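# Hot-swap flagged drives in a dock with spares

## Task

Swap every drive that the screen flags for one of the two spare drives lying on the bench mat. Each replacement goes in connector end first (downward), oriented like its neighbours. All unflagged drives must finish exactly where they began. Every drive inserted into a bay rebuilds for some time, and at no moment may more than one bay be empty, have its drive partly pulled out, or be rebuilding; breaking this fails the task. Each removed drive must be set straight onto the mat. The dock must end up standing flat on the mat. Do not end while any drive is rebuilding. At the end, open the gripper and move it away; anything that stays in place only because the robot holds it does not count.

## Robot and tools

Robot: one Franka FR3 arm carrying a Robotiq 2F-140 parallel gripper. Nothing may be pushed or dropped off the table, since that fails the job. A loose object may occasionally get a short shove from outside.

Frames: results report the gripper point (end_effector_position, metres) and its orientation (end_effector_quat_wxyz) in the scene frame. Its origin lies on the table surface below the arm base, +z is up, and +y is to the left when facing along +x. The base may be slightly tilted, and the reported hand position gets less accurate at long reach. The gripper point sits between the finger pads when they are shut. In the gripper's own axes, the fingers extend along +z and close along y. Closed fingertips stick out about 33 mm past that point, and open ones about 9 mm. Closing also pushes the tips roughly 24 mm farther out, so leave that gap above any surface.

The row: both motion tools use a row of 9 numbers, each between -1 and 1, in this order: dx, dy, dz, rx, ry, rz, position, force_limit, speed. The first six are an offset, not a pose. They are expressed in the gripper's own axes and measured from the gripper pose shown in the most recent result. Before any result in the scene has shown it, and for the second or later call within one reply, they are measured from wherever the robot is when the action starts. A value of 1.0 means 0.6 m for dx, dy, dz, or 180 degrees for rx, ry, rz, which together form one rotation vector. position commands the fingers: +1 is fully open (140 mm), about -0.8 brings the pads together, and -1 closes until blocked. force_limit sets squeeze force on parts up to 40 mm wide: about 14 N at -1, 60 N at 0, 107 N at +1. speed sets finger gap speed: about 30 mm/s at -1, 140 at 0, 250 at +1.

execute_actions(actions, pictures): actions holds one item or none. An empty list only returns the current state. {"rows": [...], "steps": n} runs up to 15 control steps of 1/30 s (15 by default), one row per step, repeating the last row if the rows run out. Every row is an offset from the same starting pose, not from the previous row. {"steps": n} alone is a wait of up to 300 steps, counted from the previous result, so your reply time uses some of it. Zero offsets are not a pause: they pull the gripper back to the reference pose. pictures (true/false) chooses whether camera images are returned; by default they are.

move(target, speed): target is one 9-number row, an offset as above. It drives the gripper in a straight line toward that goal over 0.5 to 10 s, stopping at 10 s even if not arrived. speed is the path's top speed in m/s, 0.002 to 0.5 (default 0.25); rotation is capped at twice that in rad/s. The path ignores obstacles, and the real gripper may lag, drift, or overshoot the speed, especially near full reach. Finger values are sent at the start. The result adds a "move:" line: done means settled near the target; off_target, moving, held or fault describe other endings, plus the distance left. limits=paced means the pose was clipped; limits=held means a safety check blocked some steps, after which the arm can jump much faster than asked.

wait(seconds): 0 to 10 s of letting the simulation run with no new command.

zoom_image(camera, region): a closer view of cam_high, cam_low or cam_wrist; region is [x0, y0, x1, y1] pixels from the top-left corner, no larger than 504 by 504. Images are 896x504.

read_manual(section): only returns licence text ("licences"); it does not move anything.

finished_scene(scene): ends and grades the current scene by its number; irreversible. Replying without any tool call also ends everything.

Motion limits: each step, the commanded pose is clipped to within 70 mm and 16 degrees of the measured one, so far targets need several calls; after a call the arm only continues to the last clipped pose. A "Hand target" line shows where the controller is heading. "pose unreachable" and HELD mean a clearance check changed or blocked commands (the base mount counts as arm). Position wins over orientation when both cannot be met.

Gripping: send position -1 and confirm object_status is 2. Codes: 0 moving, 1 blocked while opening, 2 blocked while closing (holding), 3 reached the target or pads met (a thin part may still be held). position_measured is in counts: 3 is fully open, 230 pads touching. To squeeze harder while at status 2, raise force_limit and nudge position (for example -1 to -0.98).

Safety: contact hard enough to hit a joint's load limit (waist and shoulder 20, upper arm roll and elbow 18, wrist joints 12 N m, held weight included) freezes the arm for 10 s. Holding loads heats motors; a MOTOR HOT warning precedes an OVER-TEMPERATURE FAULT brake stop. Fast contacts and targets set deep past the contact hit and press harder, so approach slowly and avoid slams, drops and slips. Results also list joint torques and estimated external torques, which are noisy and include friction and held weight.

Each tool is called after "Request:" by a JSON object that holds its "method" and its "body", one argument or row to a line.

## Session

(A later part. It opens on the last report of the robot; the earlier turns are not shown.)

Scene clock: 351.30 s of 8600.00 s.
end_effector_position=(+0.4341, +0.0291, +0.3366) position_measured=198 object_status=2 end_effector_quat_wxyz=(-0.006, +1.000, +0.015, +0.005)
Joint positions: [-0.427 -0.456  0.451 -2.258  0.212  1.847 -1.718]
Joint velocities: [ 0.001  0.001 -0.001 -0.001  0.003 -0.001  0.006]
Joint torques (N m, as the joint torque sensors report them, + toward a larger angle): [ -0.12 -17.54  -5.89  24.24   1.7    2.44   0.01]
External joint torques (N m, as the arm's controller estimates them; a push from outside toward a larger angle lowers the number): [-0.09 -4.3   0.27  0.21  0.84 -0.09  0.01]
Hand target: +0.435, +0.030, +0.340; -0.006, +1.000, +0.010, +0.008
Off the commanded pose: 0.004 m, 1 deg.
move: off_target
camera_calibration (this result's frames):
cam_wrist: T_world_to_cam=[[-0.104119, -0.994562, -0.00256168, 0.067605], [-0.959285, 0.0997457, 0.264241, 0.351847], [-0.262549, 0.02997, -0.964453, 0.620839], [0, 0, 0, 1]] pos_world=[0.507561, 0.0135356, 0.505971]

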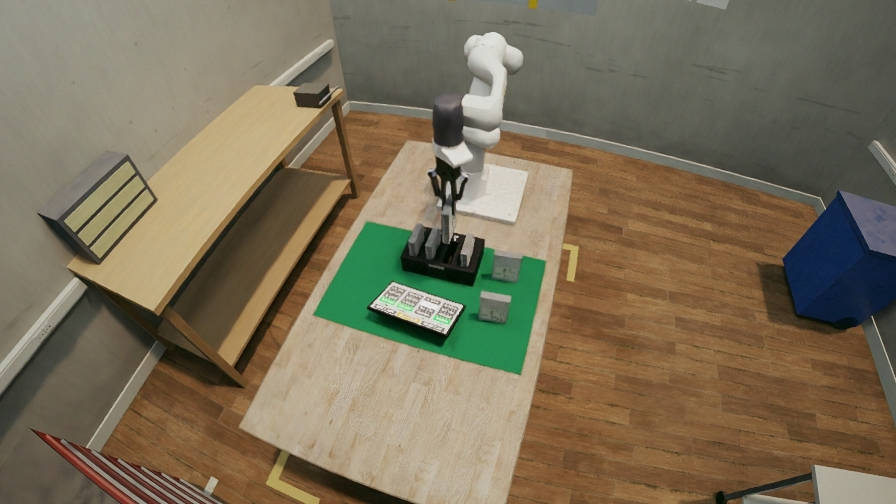

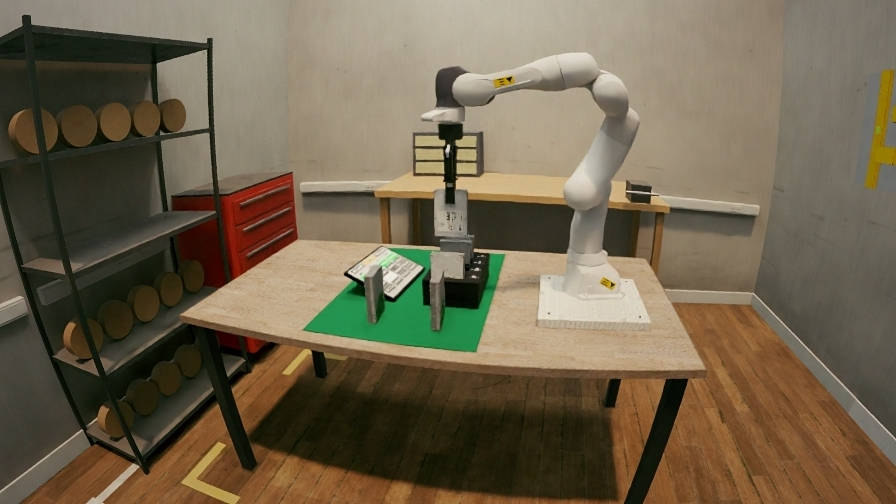

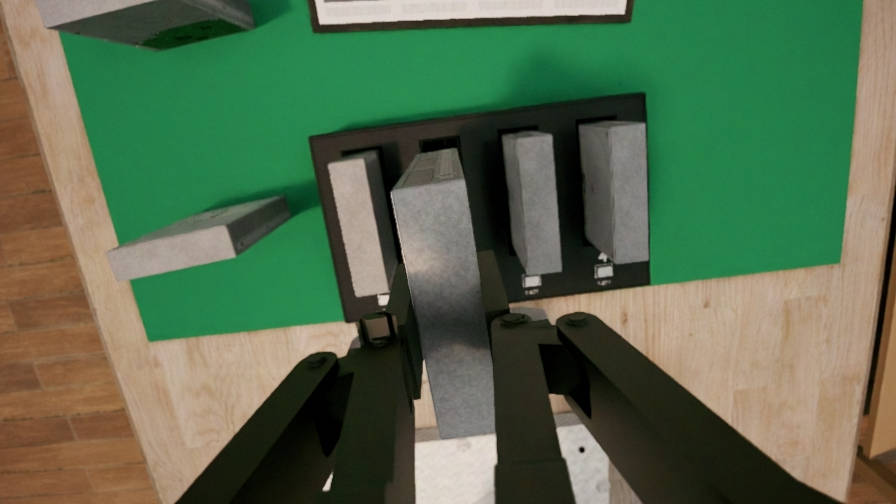

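Request:
{"method": "move", "body": {
  "target": [0,0.005,0.165,-0.004,0.002,0.002,-1,1,0],
  "speed": 0.08
}}

Request:
{"method": "zoom_image", "body": {
  "camera": "cam_wrist",
  "region": [340,90,560,220]
}}

Scene clock: 356.70 s of 8600.00 s.
end_effector_position=(+0.4299, +0.0251, +0.2349) position_measured=198 object_status=2 end_effector_quat_wxyz=(+0.001, +1.000, +0.014, +0.001)
Joint positions: [-0.428 -0.392  0.505 -2.466  0.214  2.112 -1.709]
Joint velocities: [-0.     0.001  0.001  0.001 -0.001  0.012  0.004]
Joint torques (N m, as the joint torque sensors report them, + toward a larger angle): [ -1.81 -16.58  -4.75  23.65   0.79   3.57   0.08]
External joint torques (N m, as the arm's controller estimates them; a push from outside toward a larger angle lowers the number): [-1.89 -2.08  0.57  0.36  0.04  1.05  0.08]
Hand target: +0.434, +0.025, +0.238; +0.002, +1.000, +0.010, +0.008
Off the commanded pose: 0.006 m, 1 deg.
move: off_target
camera_calibration (this result's frames):
cam_wrist: T_world_to_cam=[[-0.106744, -0.994231, 0.0105336, 0.0609891], [-0.957113, 0.105618, 0.269777, 0.372649], [-0.269333, 0.0187154, -0.962865, 0.524575], [0, 0, 0, 1]] pos_world=[0.504463, 0.0114613, 0.40392]

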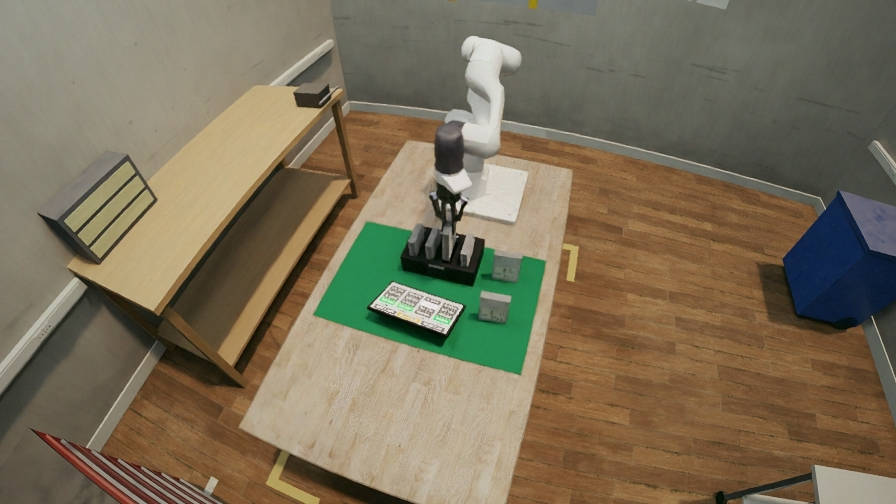

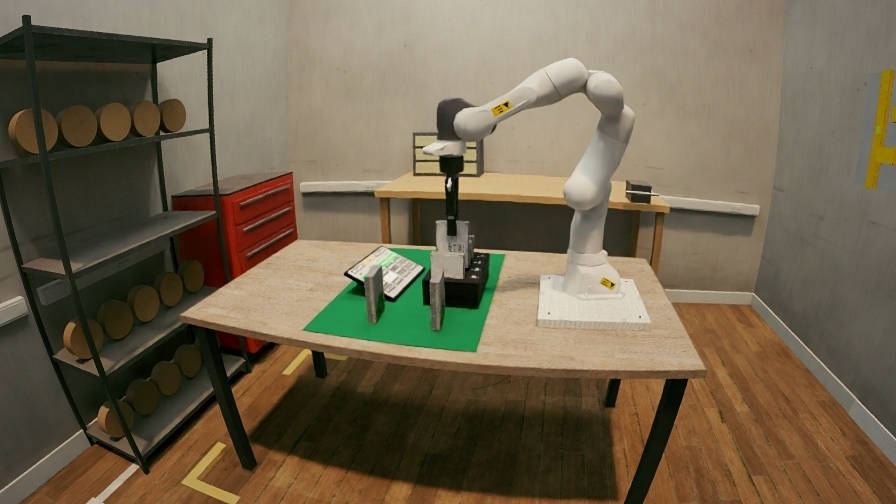

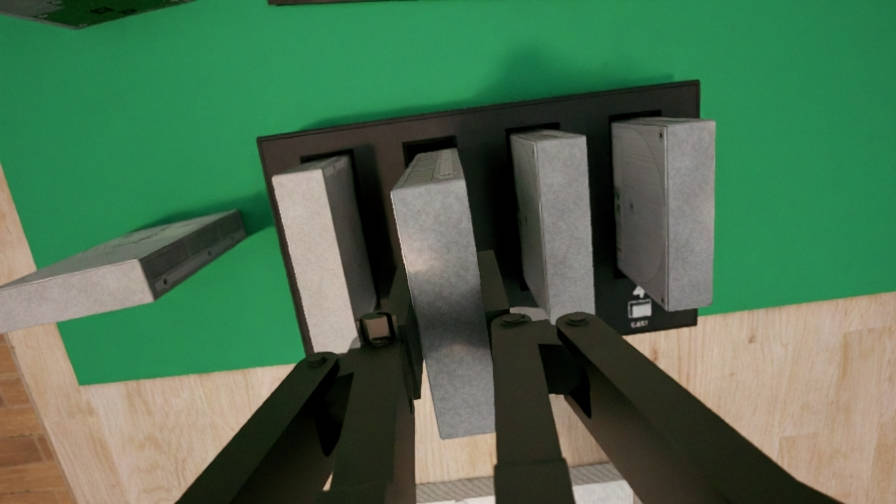

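Region (340, 90, 560, 220) of cam_wrist's 896x504 image, scaled by 2.291, with more detail than that image has; it fills the top 298 rows of this view, and the rest is white.

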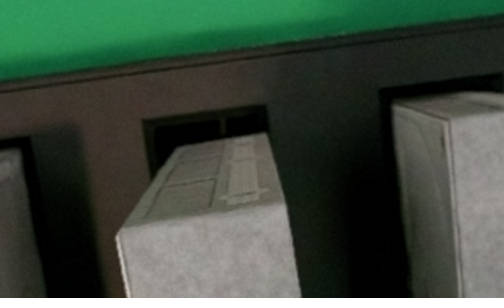

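Need about +4 mm y, +3 mm x.

Request:
{"method": "move", "body": {
  "target": [0.009,-0.007,0.004,0,0.003,0.002,-1,1,0],
  "speed": 0.02
}}

Request:
{"method": "zoom_image", "body": {
  "camera": "cam_wrist",
  "region": [340,90,560,220]
}}

Scene clock: 363.60 s of 8600.00 s.
end_effector_position=(+0.4304, +0.0289, +0.2294) position_measured=198 object_status=2 end_effector_quat_wxyz=(-0.000, +1.000, +0.015, -0.001)
Joint positions: [-0.428 -0.379  0.515 -2.468  0.214  2.123 -1.703]
Joint velocities: [-0.002  0.001  0.003  0.     0.001  0.007  0.009]
Joint torques (N m, as the joint torque sensors report them, + toward a larger angle): [ -1.33 -16.68  -4.5   25.08   1.04   3.57   0.08]
External joint torques (N m, as the arm's controller estimates them; a push from outside toward a larger angle lowers the number): [-1.27 -2.09  0.86  1.96  0.29  1.07  0.08]
Hand target: +0.435, +0.029, +0.232; +0.000, +1.000, +0.011, +0.006
Off the commanded pose: 0.006 m, 1 deg.
move: off_target
camera_calibration (this result's frames):
cam_wrist: T_world_to_cam=[[-0.104398, -0.994488, 0.00969204, 0.0640986], [-0.956088, 0.103041, 0.274368, 0.372793], [-0.273854, 0.0193769, -0.961576, 0.520907], [0, 0, 0, 1]] pos_world=[0.505768, 0.0152389, 0.397988]

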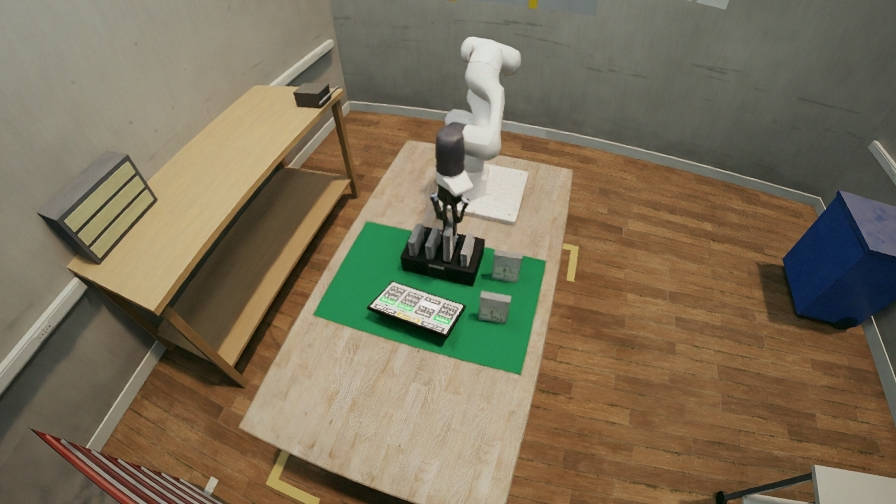

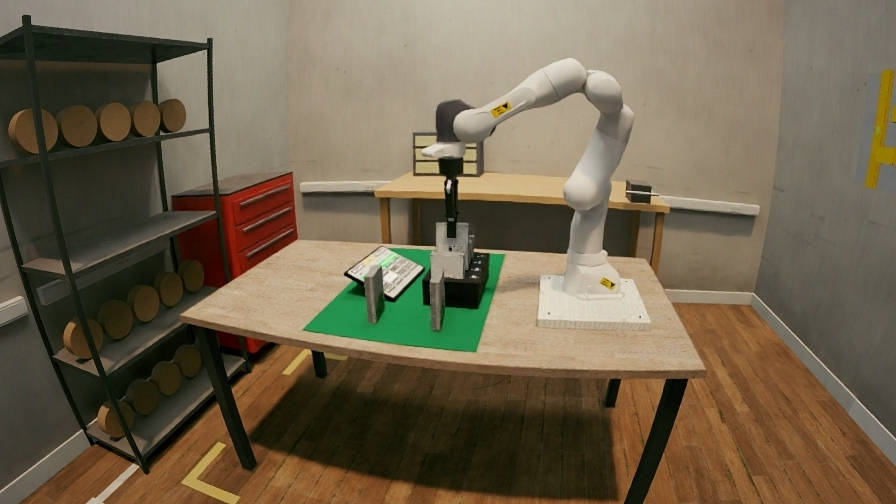

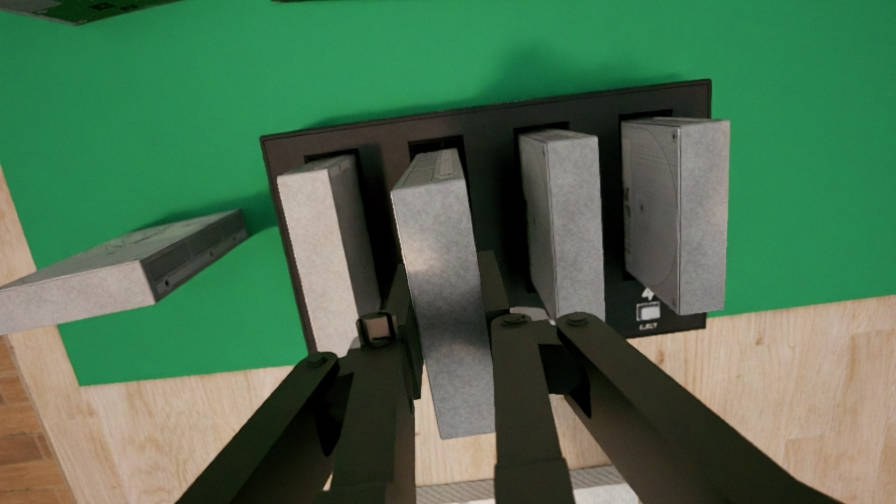

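Region (340, 90, 560, 220) of cam_wrist's 896x504 image, scaled by 2.291, with more detail than that image has; it fills the top 298 rows of this view, and the rest is white.

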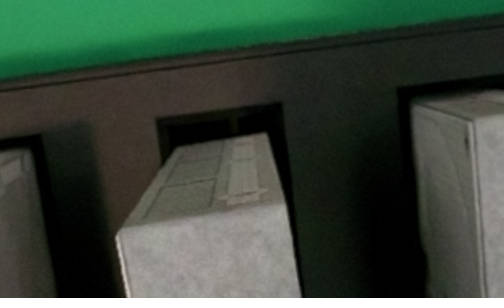

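Request:
{"method": "move", "body": {
  "target": [0.012,0,-0.006,0,0.006,0.003,-1,1,0],
  "speed": 0.02
}}

Request:
{"method": "zoom_image", "body": {
  "camera": "cam_wrist",
  "region": [340,90,560,220]
}}

Scene clock: 367.13 s of 8600.00 s.
end_effector_position=(+0.4325, +0.0292, +0.2294) position_measured=198 object_status=2 end_effector_quat_wxyz=(-0.001, +1.000, +0.014, +0.001)
Joint positions: [-0.428 -0.376  0.515 -2.466  0.214  2.129 -1.7  ]
Joint velocities: [ 0.     0.001  0.    -0.     0.     0.007 -0.001]
Joint torques (N m, as the joint torque sensors report them, + toward a larger angle): [ -1.56 -16.73  -5.28  24.52   1.07   3.63   0.09]
External joint torques (N m, as the arm's controller estimates them; a push from outside toward a larger angle lowers the number): [-1.68 -1.85 -0.12  1.32  0.33  1.11  0.09]
Hand target: +0.438, +0.029, +0.233; -0.000, +1.000, +0.010, +0.008
Off the commanded pose: 0.006 m, 1 deg.
move: off_target
camera_calibration (this result's frames):
cam_wrist: T_world_to_cam=[[-0.106508, -0.994276, 0.00844087, 0.0657784], [-0.957095, 0.104819, 0.270152, 0.376195], [-0.269491, 0.0206947, -0.962781, 0.519905], [0, 0, 0, 1]] pos_world=[0.50717, 0.0152103, 0.398369]

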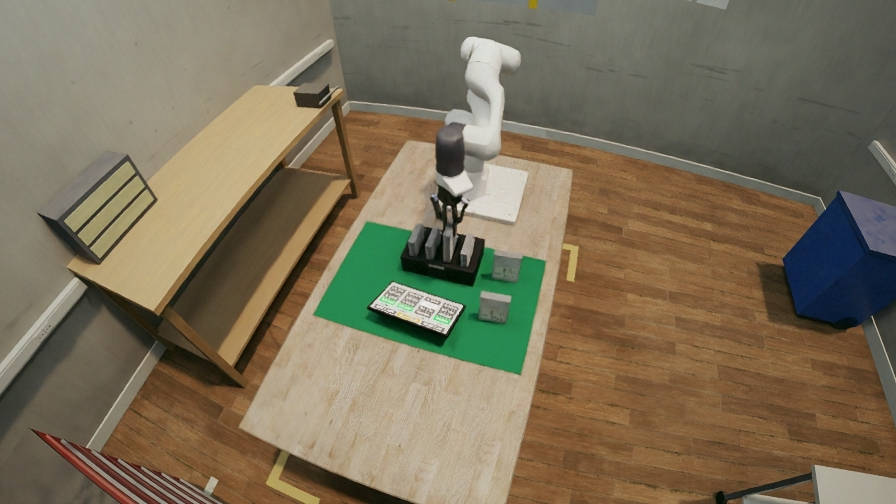

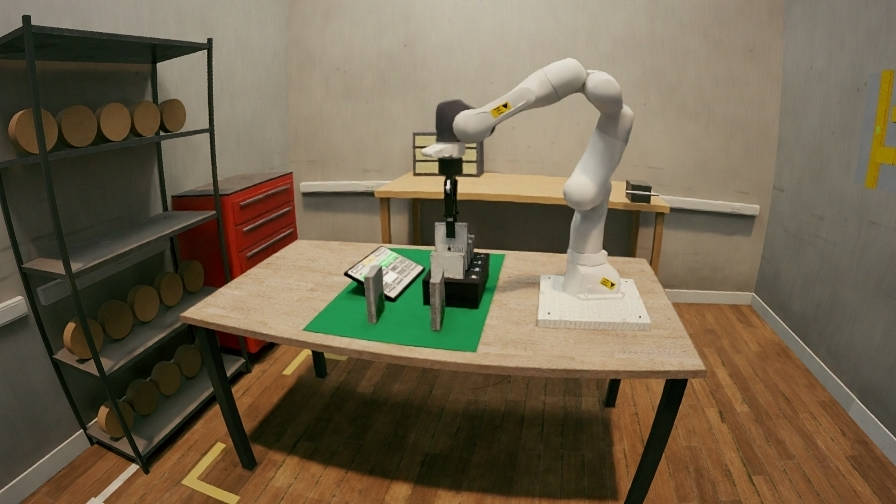

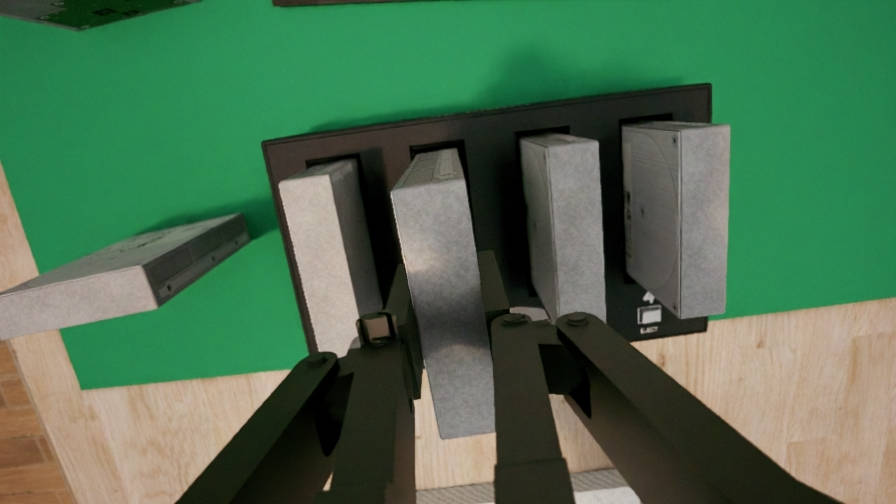

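Region (340, 90, 560, 220) of cam_wrist's 896x504 image, scaled by 2.291, with more detail than that image has; it fills the top 298 rows of this view, and the rest is white.

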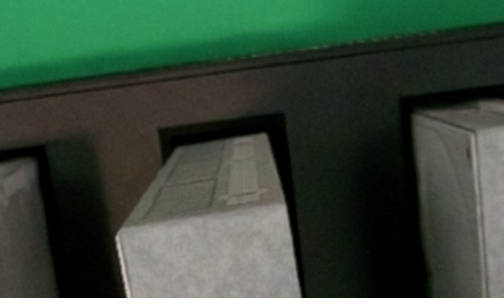

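Short step first to keep the x compensation.

Request:
{"method": "move", "body": {
  "target": [0.009,0,0.02,0,0.005,0.002,-1,1,0],
  "speed": 0.02
}}

Request:
{"method": "move", "body": {
  "target": [0.007,0.001,0.075,0,0.004,0.002,-1,1,0],
  "speed": 0.02
}}

Scene clock: 371.93 s of 8600.00 s.
end_effector_position=(+0.4330, +0.0291, +0.2149) position_measured=198 object_status=2 end_effector_quat_wxyz=(-0.002, +1.000, +0.012, +0.002)
Joint positions: [-0.428 -0.355  0.521 -2.489  0.214  2.172 -1.695]
Joint velocities: [ 0.001  0.003  0.001 -0.004 -0.     0.012  0.002]
Joint torques (N m, as the joint torque sensors report them, + toward a larger angle): [ -1.79 -15.99  -4.36  22.29   0.44   3.94  -0.04]
External joint torques (N m, as the arm's controller estimates them; a push from outside toward a larger angle lowers the number): [-1.87 -0.67  0.58 -0.72 -0.28  1.41 -0.04]
Hand target: +0.438, +0.029, +0.217; -0.000, +1.000, +0.010, +0.009
Off the commanded pose: 0.006 m, 1 deg.
move: off_target
camera_calibration (this result's frames):
cam_wrist: T_world_to_cam=[[-0.110399, -0.993874, 0.00514092, 0.0682307], [-0.956934, 0.10769, 0.269593, 0.380494], [-0.268495, 0.0248433, -0.962961, 0.505549], [0, 0, 0, 1]] pos_world=[0.507377, 0.0142777, 0.383895]

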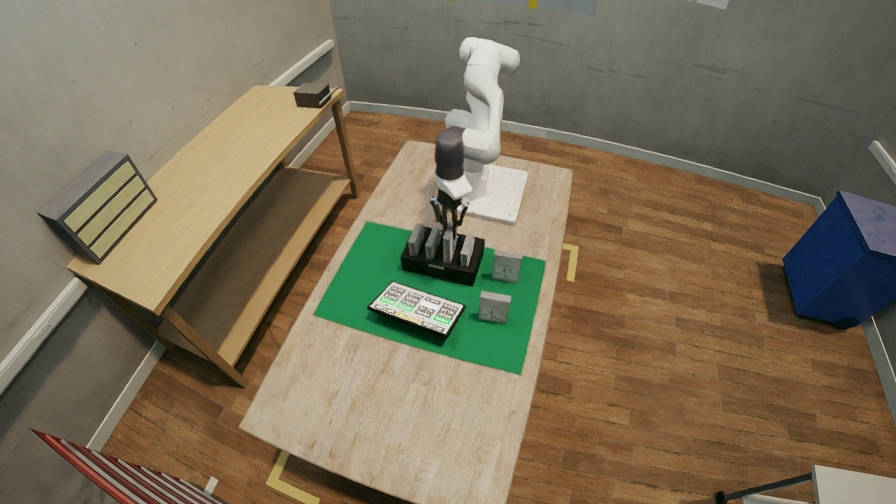

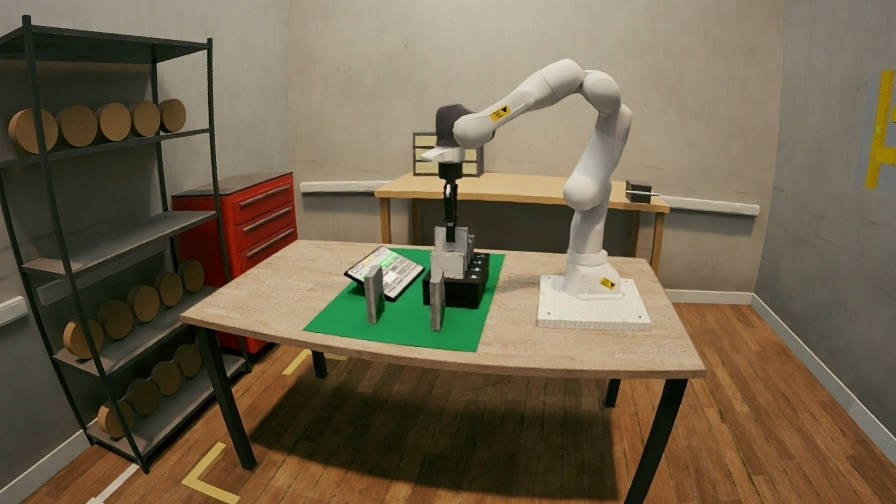

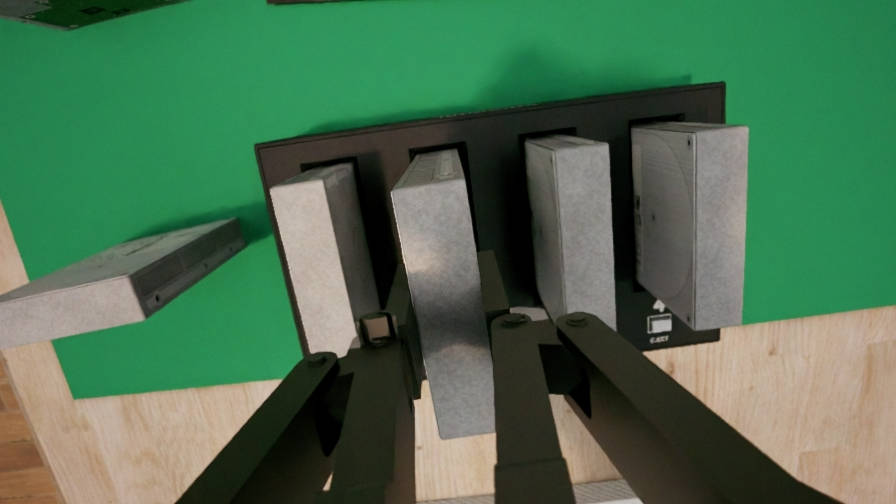

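Scene clock: 374.47 s of 8600.00 s.
end_effector_position=(+0.4323, +0.0278, +0.1676) position_measured=198 object_status=2 end_effector_quat_wxyz=(-0.004, +1.000, +0.009, +0.001)
Joint positions: [-0.438 -0.274  0.546 -2.553  0.199  2.312 -1.676]
Joint velocities: [-0.     0.004  0.001 -0.002 -0.002  0.01   0.005]
Joint torques (N m, as the joint torque sensors report them, + toward a larger angle): [ -0.82 -18.31  -2.06  21.53  -0.21   3.78   0.01]
External joint torques (N m, as the arm's controller estimates them; a push from outside toward a larger angle lowers the number): [-0.9  -1.54  1.8  -0.54 -0.86  1.22  0.01]
Hand target: +0.437, +0.027, +0.170; -0.001, +1.000, +0.008, +0.008
Off the commanded pose: 0.006 m, 1 deg.
move: off_target
camera_calibration (this result's frames):
cam_wrist: T_world_to_cam=[[-0.116546, -0.993183, 0.00232188, 0.0702314], [-0.955961, 0.112811, 0.270948, 0.391978], [-0.269363, 0.0293582, -0.962591, 0.460018], [0, 0, 0, 1]] pos_world=[0.506813, 0.0120277, 0.336441]

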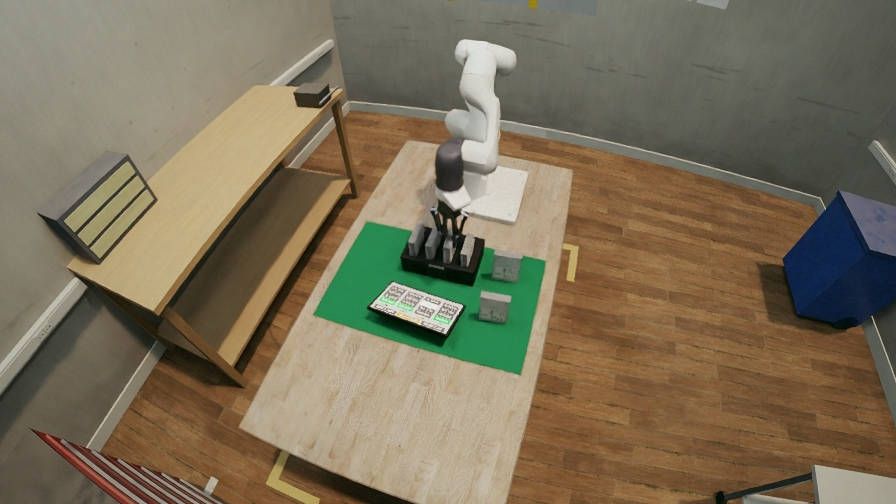

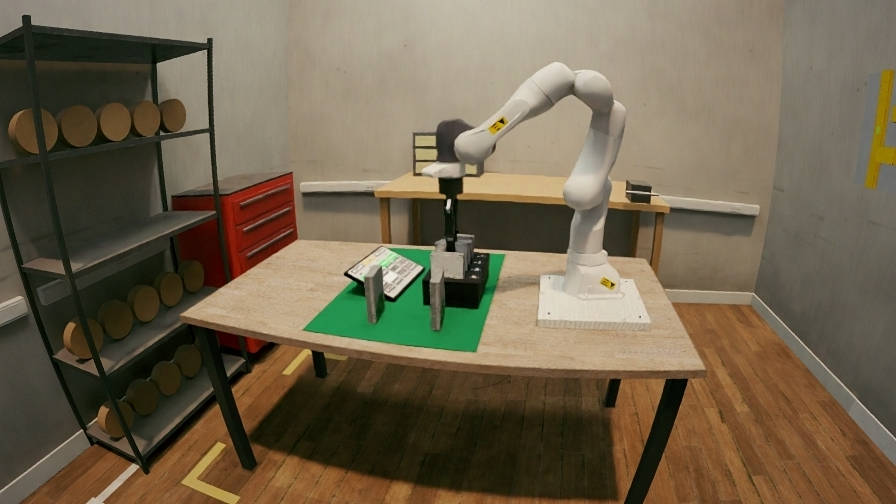

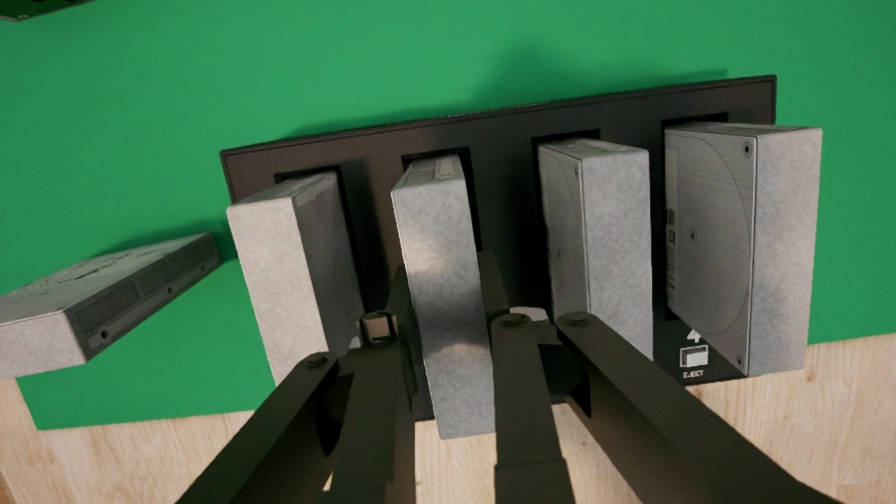

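Request:
{"method": "move", "body": {
  "target": [-0.004,0,0.045,-0.002,-0.003,0,-1,1,0],
  "speed": 0.01
}}

Scene clock: 379.27 s of 8600.00 s.
end_effector_position=(+0.4325, +0.0284, +0.1521) position_measured=198 object_status=2 end_effector_quat_wxyz=(+0.001, +1.000, +0.008, +0.000)
Joint positions: [-0.443 -0.239  0.561 -2.567  0.175  2.358 -1.649]
Joint velocities: [-0.    -0.001  0.    -0.    -0.001  0.     0.005]
Joint torques (N m, as the joint torque sensors report them, + toward a larger angle): [-2.98 -5.69 -1.17 13.21 -1.59  6.24 -0.17]
External joint torques (N m, as the arm's controller estimates them; a push from outside toward a larger angle lowers the number): [-2.98 11.46  2.33 -8.23 -2.21  3.72 -0.17]
Hand target: +0.429, +0.027, +0.141; -0.000, +1.000, +0.008, -0.004
Off the commanded pose: 0.012 m, 0 deg.
move: off_target
camera_calibration (this result's frames):
cam_wrist: T_world_to_cam=[[-0.118463, -0.992898, 0.0109537, 0.0703904], [-0.955252, 0.116968, 0.271684, 0.395705], [-0.271036, 0.0217209, -0.962324, 0.446076], [0, 0, 0, 1]] pos_world=[0.507239, 0.0139164, 0.320992]

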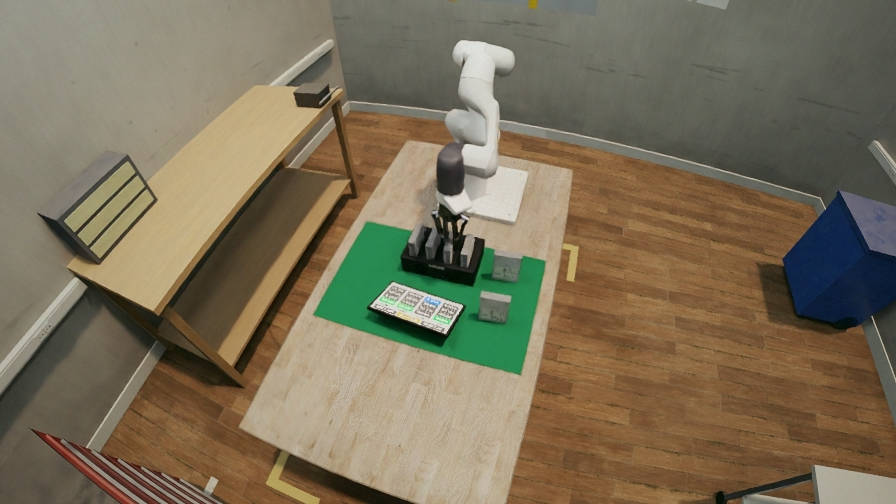

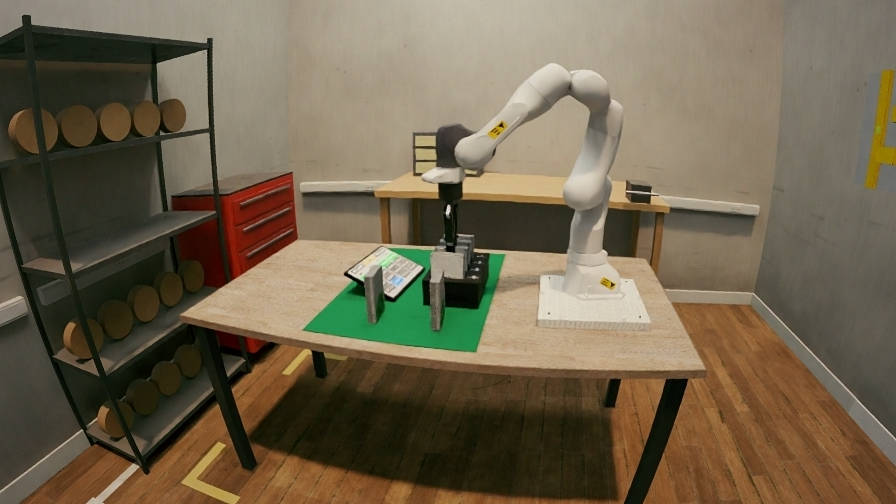

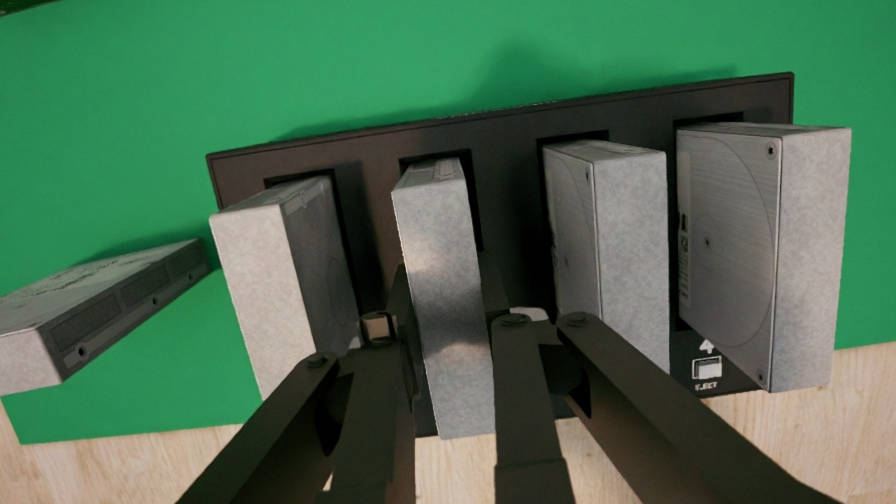

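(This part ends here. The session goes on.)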